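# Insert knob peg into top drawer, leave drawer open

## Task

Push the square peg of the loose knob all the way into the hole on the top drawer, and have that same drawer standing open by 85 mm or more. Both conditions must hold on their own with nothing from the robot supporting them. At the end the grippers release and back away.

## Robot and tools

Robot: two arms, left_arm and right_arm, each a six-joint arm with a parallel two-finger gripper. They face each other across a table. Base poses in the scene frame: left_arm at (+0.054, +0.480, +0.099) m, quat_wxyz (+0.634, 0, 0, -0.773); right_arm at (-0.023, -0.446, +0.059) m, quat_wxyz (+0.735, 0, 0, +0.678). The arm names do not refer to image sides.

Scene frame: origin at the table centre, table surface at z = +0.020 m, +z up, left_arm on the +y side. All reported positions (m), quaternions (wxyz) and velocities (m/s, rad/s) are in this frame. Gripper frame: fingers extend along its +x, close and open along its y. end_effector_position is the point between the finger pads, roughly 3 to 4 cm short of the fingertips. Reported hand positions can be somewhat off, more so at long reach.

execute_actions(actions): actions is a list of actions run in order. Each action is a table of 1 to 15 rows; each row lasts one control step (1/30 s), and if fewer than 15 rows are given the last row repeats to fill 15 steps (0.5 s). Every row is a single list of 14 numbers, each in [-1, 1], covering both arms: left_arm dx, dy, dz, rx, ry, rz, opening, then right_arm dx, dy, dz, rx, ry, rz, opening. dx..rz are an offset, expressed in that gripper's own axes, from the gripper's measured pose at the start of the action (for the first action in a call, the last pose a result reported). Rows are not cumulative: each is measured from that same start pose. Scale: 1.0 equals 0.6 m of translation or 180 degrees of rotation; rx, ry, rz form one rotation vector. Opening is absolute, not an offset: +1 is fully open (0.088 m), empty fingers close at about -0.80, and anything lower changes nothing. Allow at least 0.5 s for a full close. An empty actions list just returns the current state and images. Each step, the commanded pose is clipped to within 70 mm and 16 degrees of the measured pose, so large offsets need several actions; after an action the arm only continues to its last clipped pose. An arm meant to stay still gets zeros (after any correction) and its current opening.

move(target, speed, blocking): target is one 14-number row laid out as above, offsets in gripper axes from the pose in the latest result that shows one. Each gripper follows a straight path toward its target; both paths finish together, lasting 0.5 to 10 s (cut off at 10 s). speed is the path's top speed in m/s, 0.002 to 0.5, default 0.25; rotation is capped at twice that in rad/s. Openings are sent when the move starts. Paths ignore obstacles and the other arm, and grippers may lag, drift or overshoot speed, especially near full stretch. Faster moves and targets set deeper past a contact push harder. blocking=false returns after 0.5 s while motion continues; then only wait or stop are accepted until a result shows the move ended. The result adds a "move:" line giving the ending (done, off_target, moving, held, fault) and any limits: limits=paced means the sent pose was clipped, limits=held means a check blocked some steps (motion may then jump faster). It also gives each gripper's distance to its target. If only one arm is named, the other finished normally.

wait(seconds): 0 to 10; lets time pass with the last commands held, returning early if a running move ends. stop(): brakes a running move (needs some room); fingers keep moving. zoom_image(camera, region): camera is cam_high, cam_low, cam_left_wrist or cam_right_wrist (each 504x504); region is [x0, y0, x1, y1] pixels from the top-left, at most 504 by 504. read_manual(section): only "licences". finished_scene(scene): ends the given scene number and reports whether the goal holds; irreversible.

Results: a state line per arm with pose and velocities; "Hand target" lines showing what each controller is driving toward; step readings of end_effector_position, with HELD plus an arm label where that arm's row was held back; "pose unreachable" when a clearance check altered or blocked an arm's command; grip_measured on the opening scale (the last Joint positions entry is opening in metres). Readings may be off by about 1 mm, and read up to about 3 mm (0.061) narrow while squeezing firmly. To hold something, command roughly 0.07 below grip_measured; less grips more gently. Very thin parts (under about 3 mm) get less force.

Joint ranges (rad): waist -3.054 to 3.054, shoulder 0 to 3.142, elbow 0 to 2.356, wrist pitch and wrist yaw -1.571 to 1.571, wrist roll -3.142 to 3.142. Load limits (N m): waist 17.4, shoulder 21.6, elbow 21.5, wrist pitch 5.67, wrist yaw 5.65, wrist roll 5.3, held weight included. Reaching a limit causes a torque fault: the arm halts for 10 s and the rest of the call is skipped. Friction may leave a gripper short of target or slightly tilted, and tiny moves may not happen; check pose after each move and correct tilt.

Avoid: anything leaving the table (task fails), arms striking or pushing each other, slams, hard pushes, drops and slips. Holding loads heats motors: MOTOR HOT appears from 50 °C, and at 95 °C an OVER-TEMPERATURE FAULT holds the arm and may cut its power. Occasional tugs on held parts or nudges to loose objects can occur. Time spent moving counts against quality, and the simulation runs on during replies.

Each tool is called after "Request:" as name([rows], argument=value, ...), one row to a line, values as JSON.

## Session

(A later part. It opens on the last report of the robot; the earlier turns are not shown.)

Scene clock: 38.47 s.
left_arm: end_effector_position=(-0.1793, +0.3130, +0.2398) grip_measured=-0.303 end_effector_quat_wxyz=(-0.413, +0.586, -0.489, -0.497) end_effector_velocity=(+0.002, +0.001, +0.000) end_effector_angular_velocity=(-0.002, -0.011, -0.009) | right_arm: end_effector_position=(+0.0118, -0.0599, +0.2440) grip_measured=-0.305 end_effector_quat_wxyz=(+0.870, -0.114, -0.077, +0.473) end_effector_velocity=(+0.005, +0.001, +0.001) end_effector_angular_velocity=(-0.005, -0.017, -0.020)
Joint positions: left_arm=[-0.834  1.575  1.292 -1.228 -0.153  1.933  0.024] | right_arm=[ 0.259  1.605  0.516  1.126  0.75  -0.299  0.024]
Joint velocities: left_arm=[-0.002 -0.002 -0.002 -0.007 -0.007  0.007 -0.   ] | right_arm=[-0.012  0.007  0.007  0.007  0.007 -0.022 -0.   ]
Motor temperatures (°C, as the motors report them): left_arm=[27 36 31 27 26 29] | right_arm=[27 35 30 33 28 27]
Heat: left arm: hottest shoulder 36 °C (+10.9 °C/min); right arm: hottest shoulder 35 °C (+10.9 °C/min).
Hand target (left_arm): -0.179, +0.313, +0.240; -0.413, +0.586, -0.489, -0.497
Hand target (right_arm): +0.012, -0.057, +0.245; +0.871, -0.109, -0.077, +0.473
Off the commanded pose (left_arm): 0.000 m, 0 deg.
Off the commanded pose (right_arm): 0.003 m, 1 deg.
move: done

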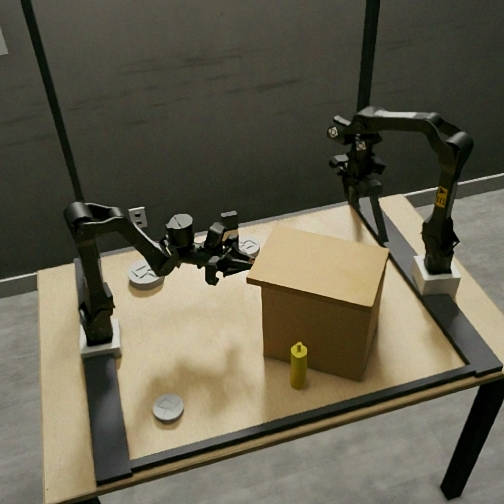

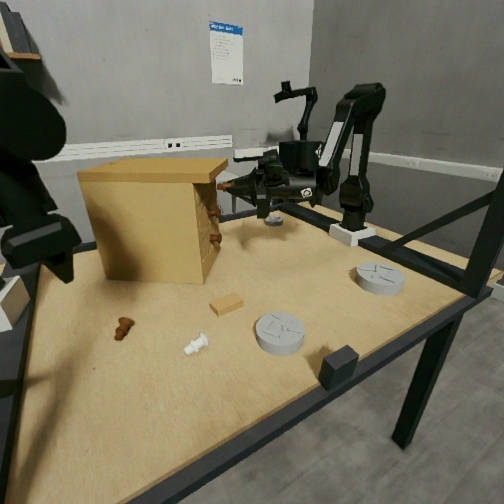

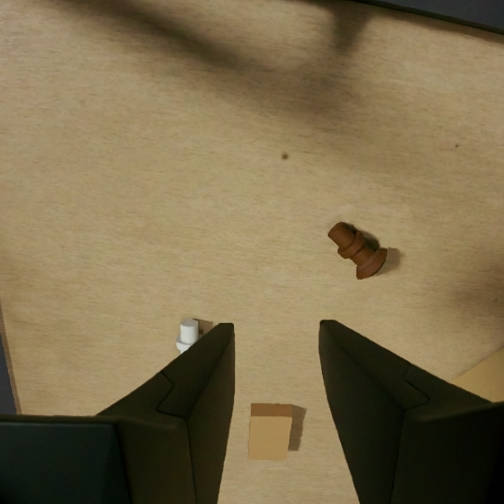

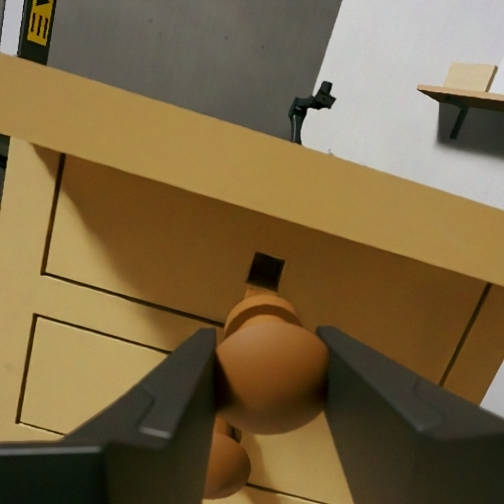

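Request:
move(target=[0,0,0,0,0,0,-0.3, 0.027,-0.005,0.008,0.004,-0.002,0,-0.41], speed=0.04)

Request:
zoom_image(camera="cam_low", region=[195, 165, 275, 245])

Request:
zoom_image(camera="cam_right_wrist", region=[200, 200, 340, 340])

Scene clock: 39.57 s.
left_arm: end_effector_position=(-0.1793, +0.3130, +0.2398) grip_measured=-0.303 end_effector_quat_wxyz=(-0.413, +0.586, -0.489, -0.497) end_effector_velocity=(-0.001, -0.001, +0.000) end_effector_angular_velocity=(-0.010, +0.004, +0.005) | right_arm: end_effector_position=(+0.0213, -0.0500, +0.2496) grip_measured=-0.305 end_effector_quat_wxyz=(+0.871, -0.109, -0.078, +0.473) end_effector_velocity=(+0.004, +0.002, -0.001) end_effector_angular_velocity=(-0.019, -0.020, -0.006)
Joint positions: left_arm=[-0.834  1.575  1.292 -1.228 -0.153  1.933  0.024] | right_arm=[ 0.218  1.618  0.554  1.107  0.707 -0.295  0.024]
Joint velocities: left_arm=[-0.002 -0.002 -0.002  0.007 -0.007 -0.007 -0.   ] | right_arm=[-0.012  0.007  0.007 -0.007 -0.007 -0.022 -0.   ]
Motor temperatures (°C, as the motors report them): left_arm=[27 36 31 27 26 29] | right_arm=[27 35 30 33 28 27]
Heat: left arm: hottest shoulder 36 °C (+10.6 °C/min); right arm: hottest shoulder 35 °C (+10.6 °C/min).
Hand target (left_arm): -0.179, +0.313, +0.240; -0.413, +0.586, -0.489, -0.497
Hand target (right_arm): +0.022, -0.047, +0.250; +0.871, -0.107, -0.077, +0.474
Off the commanded pose (left_arm): 0.000 m, 0 deg.
Off the commanded pose (right_arm): 0.003 m, 0 deg.
move: done

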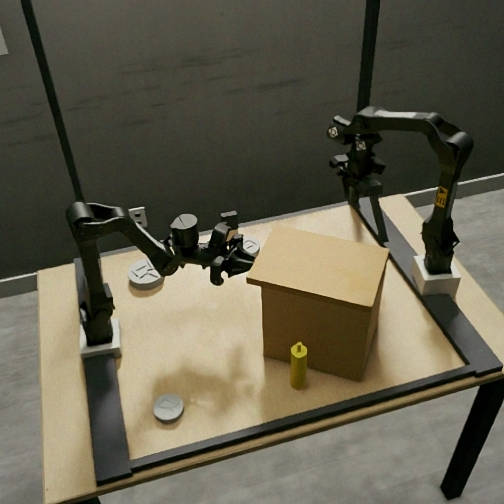

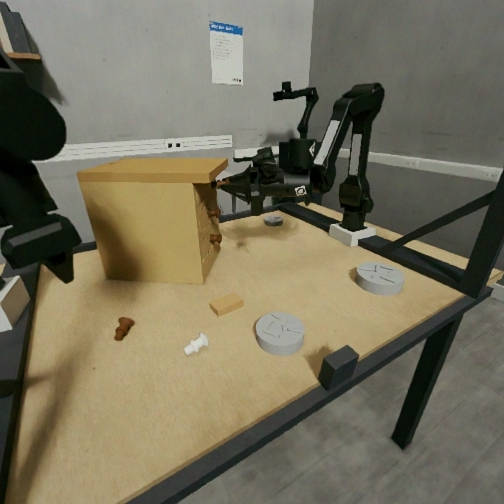

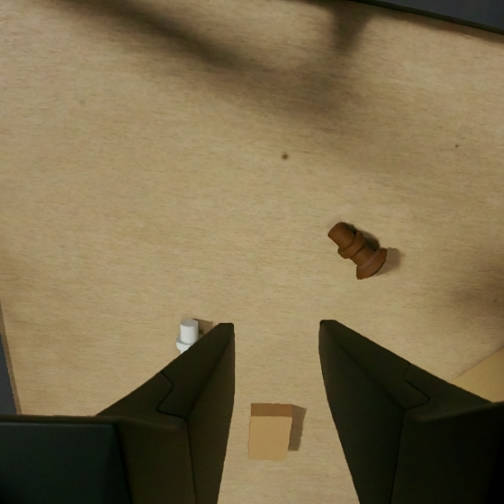

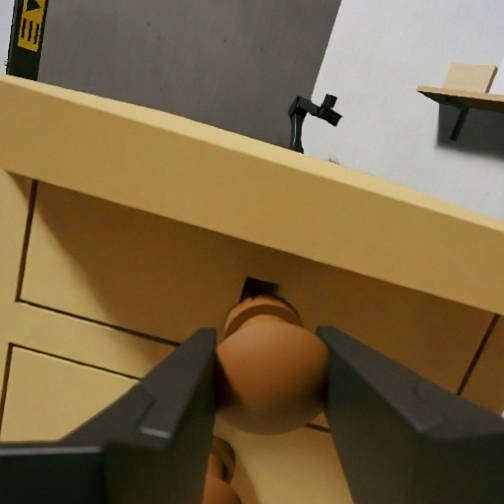

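Region (195, 165, 275, 245) of cam_low's 504x504 image, scaled by 6.300, with more detail than that image has.

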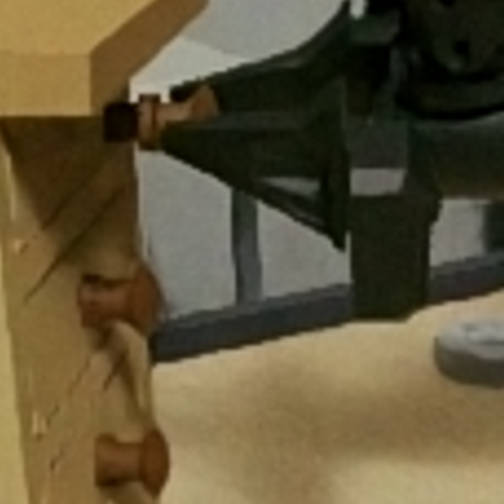

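Region (200, 200, 340, 340) of cam_right_wrist's 504x504 image, scaled by 3.600, with more detail than that image has.

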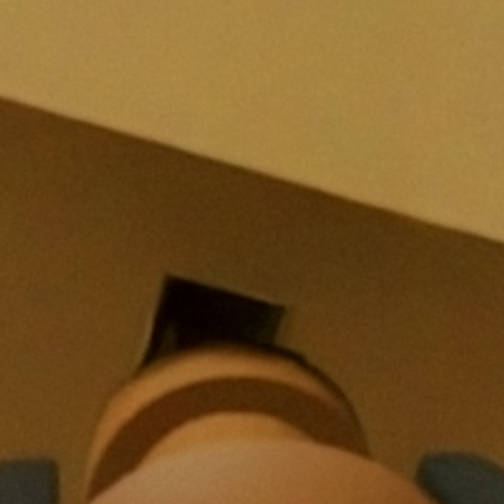

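Request:
move(target=[0,0,0,0,0,0,-0.3, 0.02,0.002,-0.002,0,0,0,-0.41], speed=0.03)

Request:
zoom_image(camera="cam_low", region=[195, 165, 275, 245])

Request:
zoom_image(camera="cam_right_wrist", region=[200, 200, 340, 340])

Scene clock: 40.57 s.
left_arm: end_effector_position=(-0.1793, +0.3130, +0.2398) grip_measured=-0.303 end_effector_quat_wxyz=(-0.413, +0.586, -0.489, -0.497) end_effector_velocity=(+0.001, +0.003, -0.000) end_effector_angular_velocity=(+0.010, -0.001, +0.004) | right_arm: end_effector_position=(+0.0266, -0.0421, +0.2479) grip_measured=-0.305 end_effector_quat_wxyz=(+0.870, -0.110, -0.078, +0.473) end_effector_velocity=(-0.000, +0.002, -0.001) end_effector_angular_velocity=(-0.011, -0.007, +0.005)
Joint positions: left_arm=[-0.834  1.575  1.292 -1.228 -0.153  1.933  0.024] | right_arm=[ 0.195  1.648  0.581  1.107  0.685 -0.294  0.024]
Joint velocities: left_arm=[-0.002 -0.002 -0.002 -0.007  0.007 -0.007  0.   ] | right_arm=[-0.002  0.007  0.007 -0.007 -0.007 -0.007 -0.   ]
Motor temperatures (°C, as the motors report them): left_arm=[27 36 31 27 26 29] | right_arm=[27 35 30 33 28 27]
Heat: left arm: hottest shoulder 36 °C (+10.4 °C/min); right arm: hottest shoulder 35 °C (+10.4 °C/min).
Hand target (left_arm): -0.179, +0.313, +0.240; -0.413, +0.586, -0.489, -0.497
Hand target (right_arm): +0.027, -0.039, +0.249; +0.871, -0.108, -0.078, +0.473
Off the commanded pose (left_arm): 0.000 m, 0 deg.
Off the commanded pose (right_arm): 0.003 m, 0 deg.
move: done

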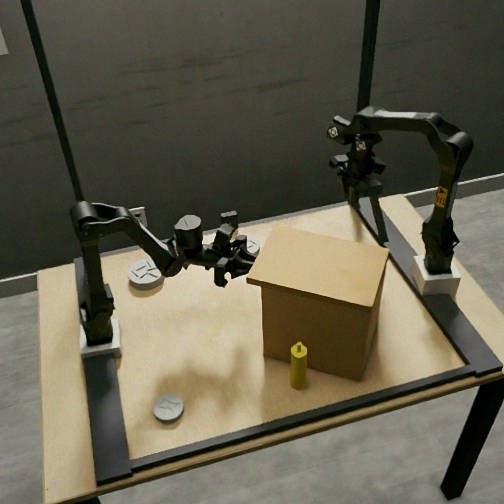

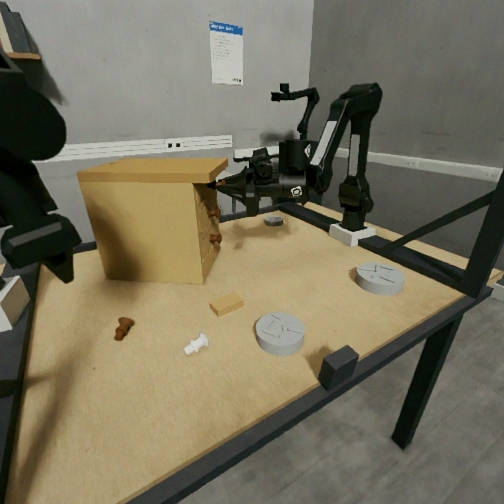

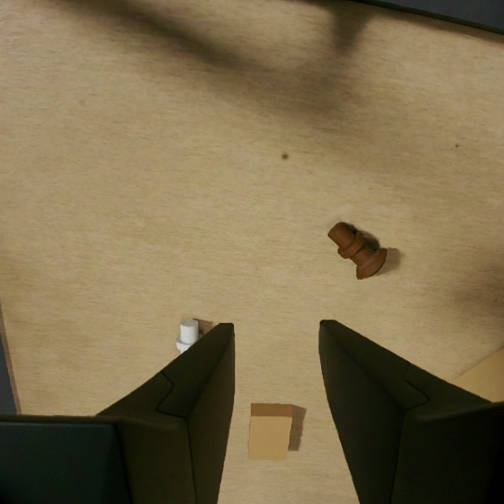

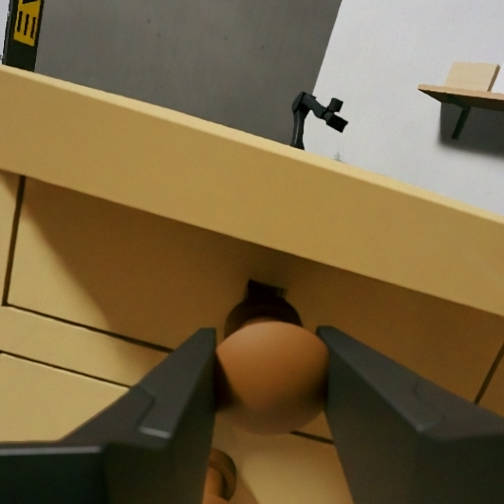

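Region (195, 165, 275, 245) of cam_low's 504x504 image, scaled by 6.300, with more detail than that image has.

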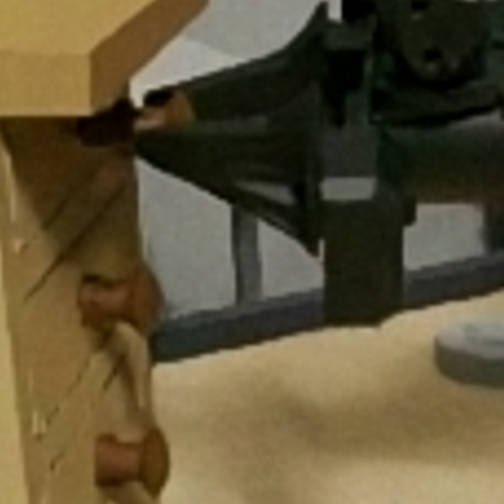

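Region (200, 200, 340, 340) of cam_right_wrist's 504x504 image, scaled by 3.600, with more detail than that image has.

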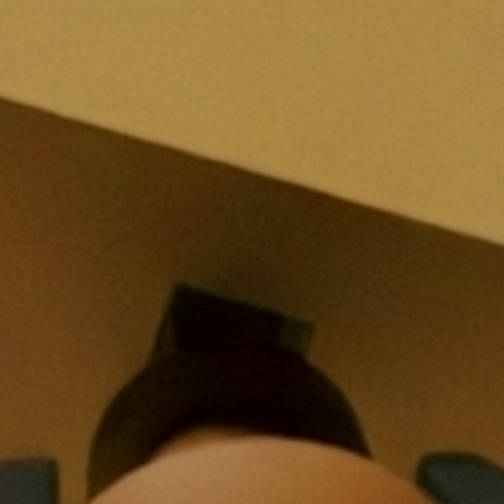

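Request:
move(target=[0,0,0,0,0,0,-0.3, 0.008,0,0.0035,0,0,0,-0.41], speed=0.02)

Request:
zoom_image(camera="cam_right_wrist", region=[200, 200, 340, 340])

Scene clock: 41.47 s.
left_arm: end_effector_position=(-0.1793, +0.3130, +0.2398) grip_measured=-0.303 end_effector_quat_wxyz=(-0.413, +0.586, -0.489, -0.497) end_effector_velocity=(+0.003, -0.000, +0.000) end_effector_angular_velocity=(-0.003, -0.006, +0.025) | right_arm: end_effector_position=(+0.0283, -0.0402, +0.2487) grip_measured=-0.305 end_effector_quat_wxyz=(+0.870, -0.112, -0.077, +0.473) end_effector_velocity=(+0.000, +0.002, -0.002) end_effector_angular_velocity=(-0.021, -0.009, +0.014)
Joint positions: left_arm=[-0.834  1.575  1.292 -1.228 -0.153  1.933  0.024] | right_arm=[ 0.189  1.649  0.59   1.096  0.679 -0.294  0.024]
Joint velocities: left_arm=[ 0.002 -0.002 -0.002 -0.007 -0.007 -0.022 -0.   ] | right_arm=[-0.007 -0.002  0.002 -0.022 -0.022 -0.007 -0.   ]
Motor temperatures (°C, as the motors report them): left_arm=[27 36 31 27 26 29] | right_arm=[27 35 30 33 28 27]
Heat: left arm: hottest shoulder 36 °C (+10.1 °C/min); right arm: hottest shoulder 35 °C (+10.1 °C/min).
Hand target (left_arm): -0.179, +0.313, +0.240; -0.413, +0.586, -0.489, -0.497
Hand target (right_arm): +0.029, -0.038, +0.250; +0.871, -0.111, -0.078, +0.473
Off the commanded pose (left_arm): 0.000 m, 0 deg.
Off the commanded pose (right_arm): 0.003 m, 0 deg.
move: done

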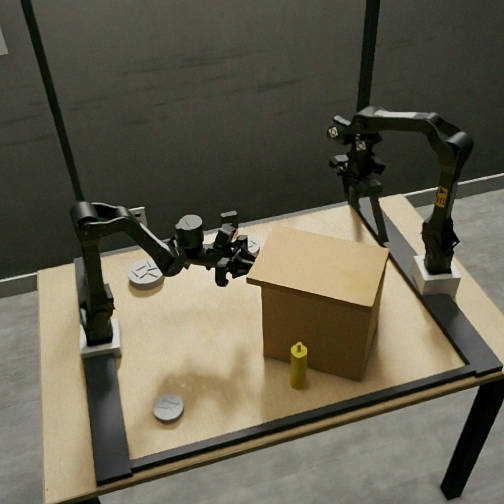

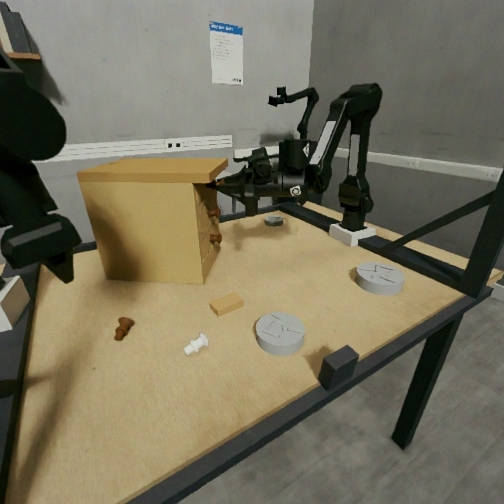

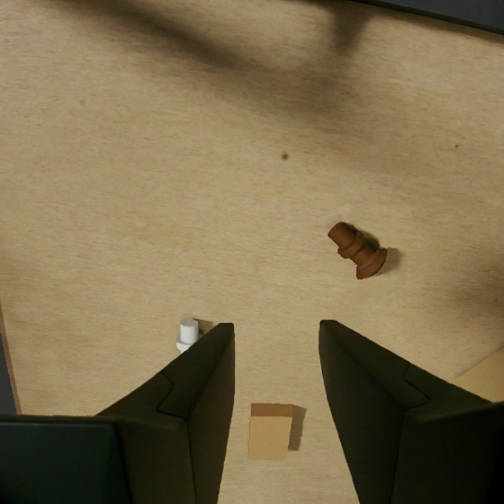

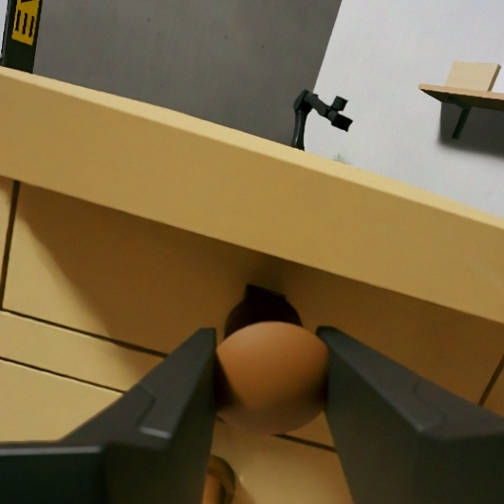

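Region (200, 200, 340, 340) of cam_right_wrist's 504x504 image, scaled by 3.600, with more detail than that image has.

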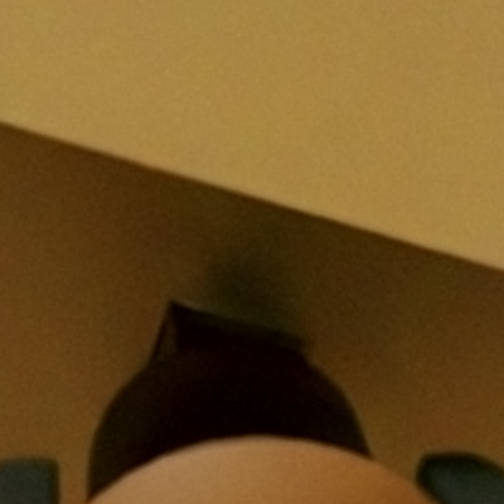

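Looks aligned. Push in.

Request:
move(target=[0,0,0,0,0,0,-0.3, 0.022,0.001,0.003,0,-0.002,0,-0.41], speed=0.015)

Request:
zoom_image(camera="cam_low", region=[195, 165, 275, 245])

Scene clock: 42.77 s.
left_arm: end_effector_position=(-0.1793, +0.3130, +0.2398) grip_measured=-0.303 end_effector_quat_wxyz=(-0.413, +0.586, -0.489, -0.497) end_effector_velocity=(+0.002, +0.000, +0.000) end_effector_angular_velocity=(-0.015, -0.016, +0.001) | right_arm: end_effector_position=(+0.0337, -0.0322, +0.2496) grip_measured=-0.305 end_effector_quat_wxyz=(+0.871, -0.110, -0.078, +0.473) end_effector_velocity=(-0.002, +0.003, -0.006) end_effector_angular_velocity=(-0.023, +0.003, +0.020)
Joint positions: left_arm=[-0.834  1.575  1.292 -1.228 -0.153  1.933  0.024] | right_arm=[ 0.167  1.674  0.619  1.096  0.658 -0.294  0.024]
Joint velocities: left_arm=[-0.007 -0.002 -0.002 -0.007 -0.022 -0.007 -0.   ] | right_arm=[-0.002  0.007  0.002 -0.022 -0.022  0.007  0.   ]
Motor temperatures (°C, as the motors report them): left_arm=[27 36 31 27 26 29] | right_arm=[27 35 30 33 28 27]
Heat: left arm: hottest shoulder 36 °C (+9.8 °C/min); right arm: hottest shoulder 35 °C (+9.8 °C/min).
Hand target (left_arm): -0.179, +0.313, +0.240; -0.413, +0.586, -0.489, -0.497
Hand target (right_arm): +0.034, -0.029, +0.251; +0.870, -0.110, -0.080, +0.473
Off the commanded pose (left_arm): 0.000 m, 0 deg.
Off the commanded pose (right_arm): 0.004 m, 0 deg.
move: done

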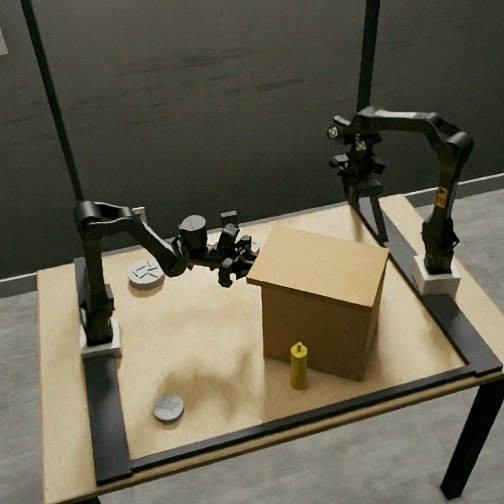

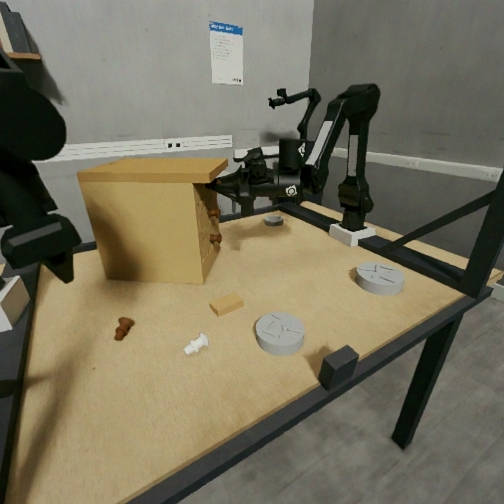

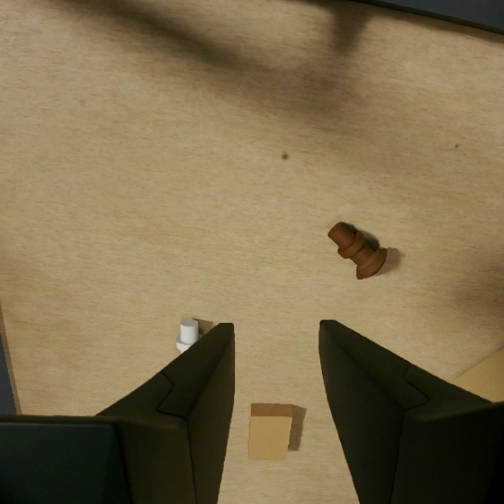

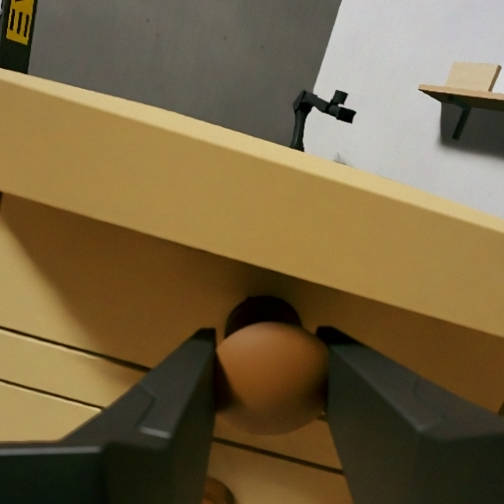

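Region (195, 165, 275, 245) of cam_low's 504x504 image, scaled by 6.300, with more detail than that image has.

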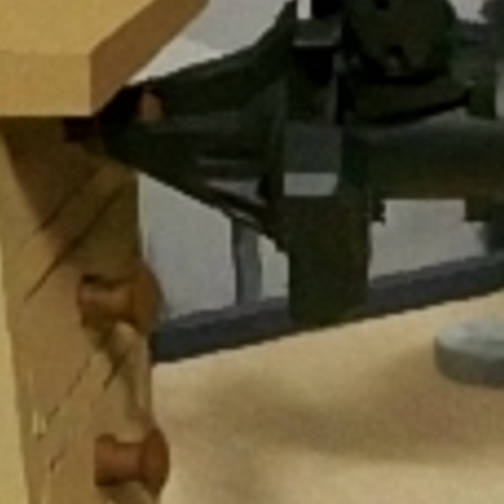

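It went in. Continue pressing.

Request:
move(target=[0,0,0,0,0,0,-0.3, 0.022,0.001,0.001,0,0,0,-0.41], speed=0.015)

Request:
zoom_image(camera="cam_low", region=[195, 165, 275, 245])

Scene clock: 44.00 s.
left_arm: end_effector_position=(-0.1793, +0.3130, +0.2398) grip_measured=-0.303 end_effector_quat_wxyz=(-0.413, +0.586, -0.489, -0.497) end_effector_velocity=(+0.003, -0.001, +0.000) end_effector_angular_velocity=(-0.015, -0.019, -0.008) | right_arm: end_effector_position=(+0.0370, -0.0266, +0.2496) grip_measured=-0.306 end_effector_quat_wxyz=(+0.871, -0.111, -0.078, +0.473) end_effector_velocity=(+0.000, -0.001, -0.005) end_effector_angular_velocity=(-0.021, -0.008, +0.005)
Joint positions: left_arm=[-0.834  1.575  1.292 -1.228 -0.153  1.933  0.024] | right_arm=[ 0.154  1.692  0.641  1.089  0.646 -0.294  0.024]
Joint velocities: left_arm=[-0.002 -0.002 -0.002 -0.007 -0.022  0.007 -0.   ] | right_arm=[-0.002  0.002 -0.007 -0.007 -0.007 -0.007 -0.   ]
Motor temperatures (°C, as the motors report them): left_arm=[27 36 31 27 26 29] | right_arm=[27 35 31 33 28 27]
Heat: left arm: hottest shoulder 36 °C (+9.5 °C/min); right arm: hottest shoulder 35 °C (+9.5 °C/min).
Hand target (left_arm): -0.179, +0.313, +0.240; -0.413, +0.586, -0.489, -0.497
Hand target (right_arm): +0.040, -0.021, +0.250; +0.871, -0.110, -0.078, +0.473
Off the commanded pose (left_arm): 0.000 m, 0 deg.
Off the commanded pose (right_arm): 0.007 m, 0 deg.
move: done

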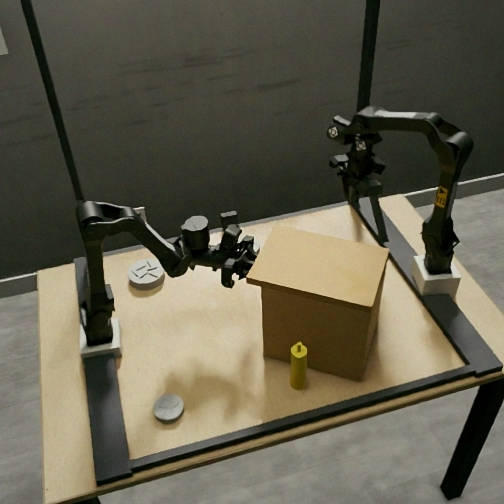

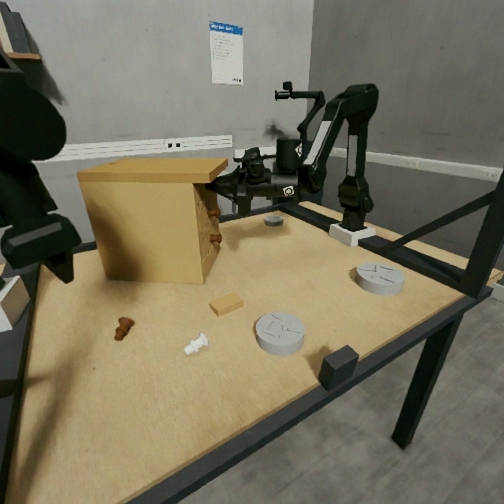

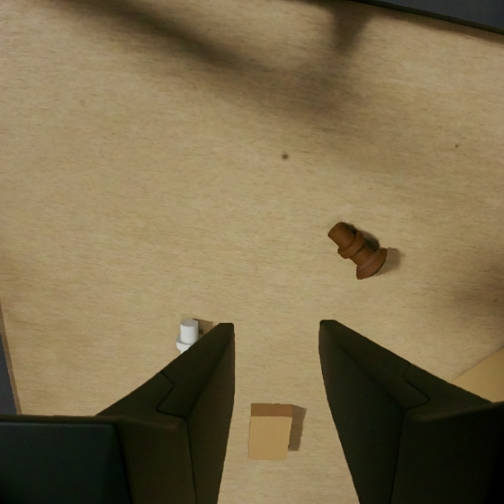

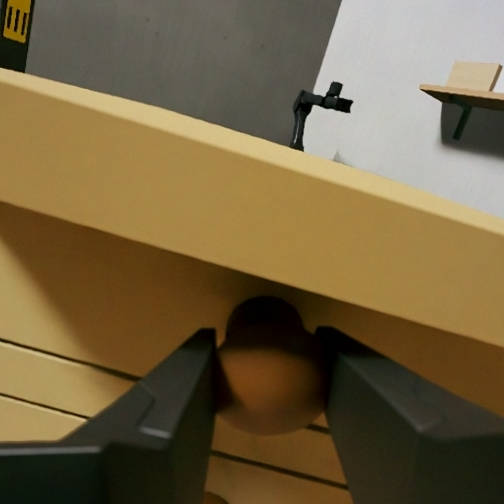

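Region (195, 165, 275, 245) of cam_low's 504x504 image, scaled by 6.300, with more detail than that image has.

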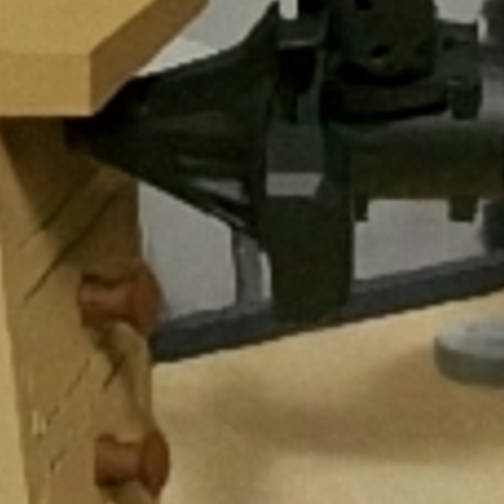

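One more press to confirm seating.

Request:
move(target=[0,0,0,0,0,0,-0.3, 0.022,0.001,0,0,0,0,-0.41], speed=0.02)

Scene clock: 45.00 s.
left_arm: end_effector_position=(-0.1793, +0.3130, +0.2398) grip_measured=-0.303 end_effector_quat_wxyz=(-0.413, +0.586, -0.489, -0.497) end_effector_velocity=(+0.003, -0.000, +0.000) end_effector_angular_velocity=(-0.003, -0.009, +0.010) | right_arm: end_effector_position=(+0.0371, -0.0251, +0.2490) grip_measured=-0.307 end_effector_quat_wxyz=(+0.871, -0.112, -0.078, +0.472) end_effector_velocity=(+0.000, +0.000, -0.003) end_effector_angular_velocity=(-0.008, +0.005, +0.005)
Joint positions: left_arm=[-0.834  1.575  1.292 -1.228 -0.153  1.933  0.024] | right_arm=[ 0.154  1.698  0.647  1.089  0.647 -0.294  0.024]
Joint velocities: left_arm=[ 0.002 -0.002 -0.002 -0.007 -0.007 -0.007 -0.   ] | right_arm=[-0.002  0.002 -0.002 -0.007 -0.007  0.007 -0.   ]
Motor temperatures (°C, as the motors report them): left_arm=[27 36 31 27 26 29] | right_arm=[27 35 31 33 28 27]
Heat: left arm: hottest shoulder 36 °C (+9.3 °C/min); right arm: hottest shoulder 35 °C (+9.3 °C/min).
Hand target (left_arm): -0.179, +0.313, +0.240; -0.413, +0.586, -0.489, -0.497
Hand target (right_arm): +0.044, -0.016, +0.250; +0.871, -0.111, -0.078, +0.472
Off the commanded pose (left_arm): 0.000 m, 0 deg.
Off the commanded pose (right_arm): 0.012 m, 0 deg.
move: off_target (right_arm)

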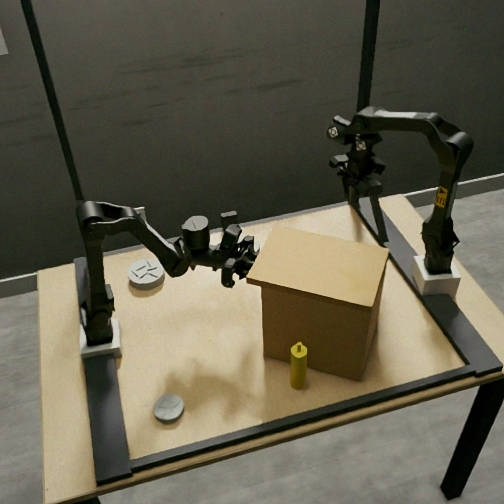

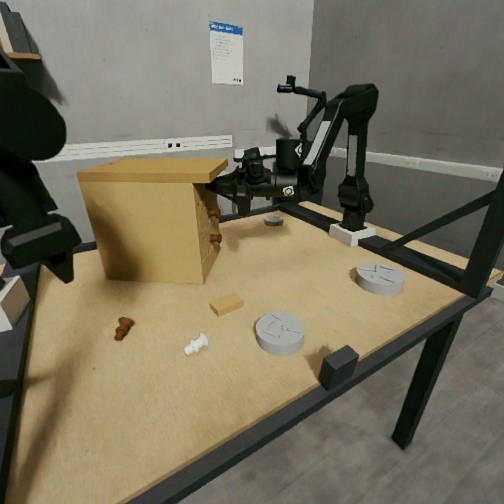

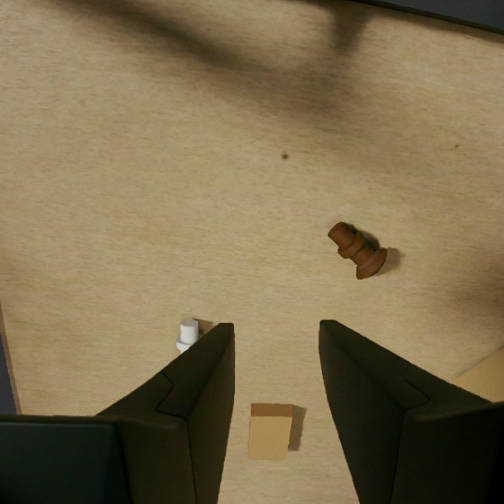

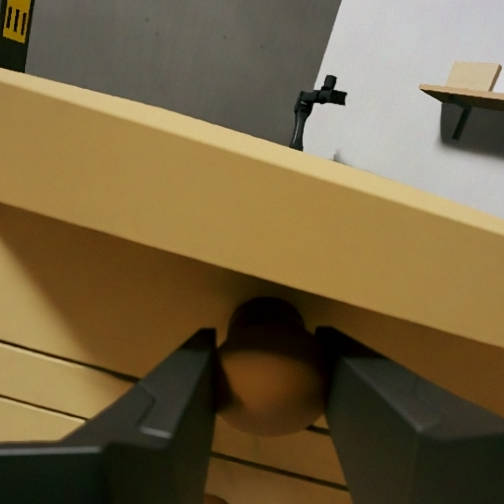

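Request:
move(target=[0,0,0,0,0,0,-0.3, -0.05,0,0,0,0,0,-0.41], speed=0.025)

Request:
zoom_image(camera="cam_low", region=[195, 165, 275, 245])

Scene clock: 46.67 s.
left_arm: end_effector_position=(-0.1793, +0.3130, +0.2398) grip_measured=-0.303 end_effector_quat_wxyz=(-0.413, +0.586, -0.489, -0.497) end_effector_velocity=(+0.003, +0.001, +0.000) end_effector_angular_velocity=(-0.003, -0.009, +0.005) | right_arm: end_effector_position=(+0.0226, -0.0475, +0.2481) grip_measured=-0.311 end_effector_quat_wxyz=(+0.872, -0.111, -0.077, +0.471) end_effector_velocity=(-0.004, -0.001, +0.001) end_effector_angular_velocity=(-0.006, -0.007, +0.014)
Joint positions: left_arm=[-0.834  1.575  1.292 -1.228 -0.153  1.933  0.024] | right_arm=[ 0.215  1.631  0.565  1.106  0.711 -0.294  0.024]
Joint velocities: left_arm=[-0.002 -0.007 -0.007 -0.007 -0.007 -0.007 -0.   ] | right_arm=[ 0.007 -0.012 -0.007 -0.007 -0.007 -0.007 -0.   ]
Motor temperatures (°C, as the motors report them): left_arm=[27 36 32 27 26 29] | right_arm=[27 35 31 33 28 27]
Heat: left arm: hottest shoulder 36 °C (+9.0 °C/min); right arm: hottest shoulder 35 °C (+9.0 °C/min).
Hand target (left_arm): -0.179, +0.313, +0.240; -0.413, +0.586, -0.489, -0.497
Hand target (right_arm): +0.021, -0.050, +0.248; +0.871, -0.112, -0.078, +0.472
Off the commanded pose (left_arm): 0.000 m, 0 deg.
Off the commanded pose (right_arm): 0.003 m, 0 deg.
move: done

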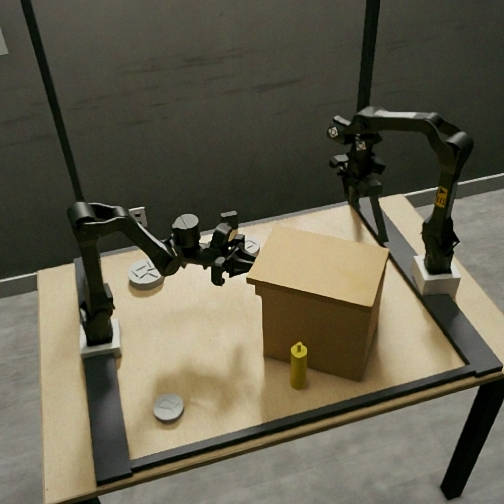

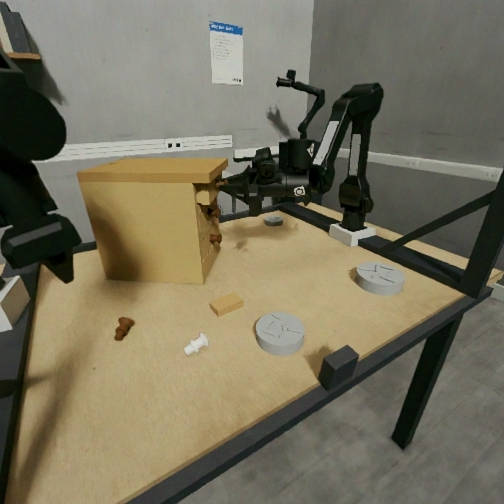

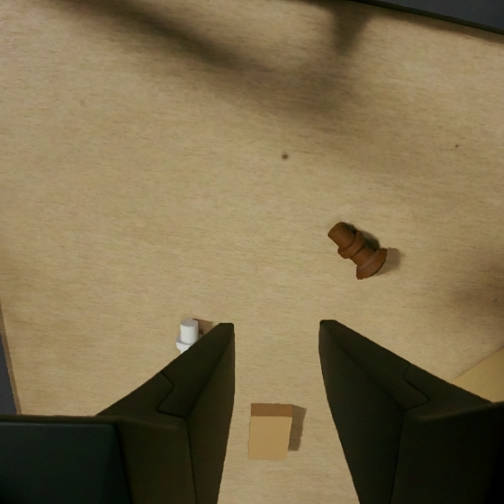

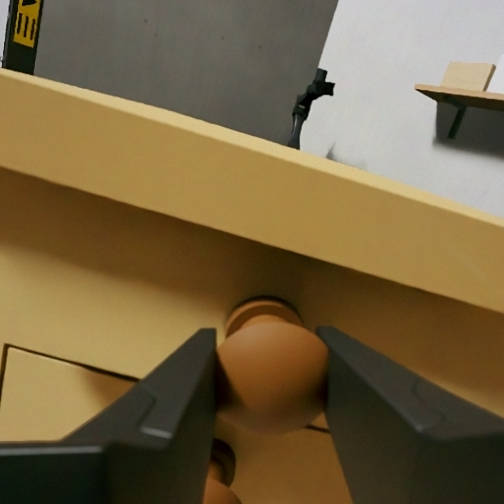

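Region (195, 165, 275, 245) of cam_low's 504x504 image, scaled by 6.300, with more detail than that image has.

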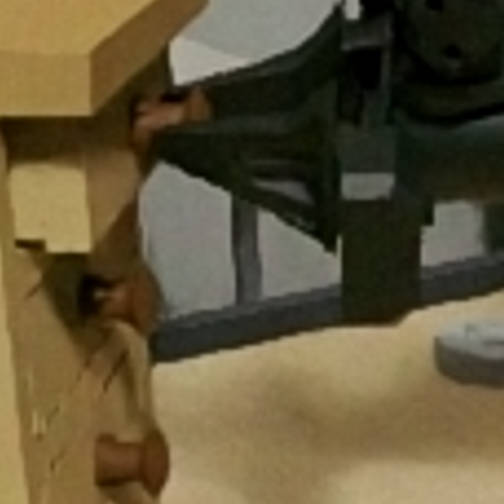

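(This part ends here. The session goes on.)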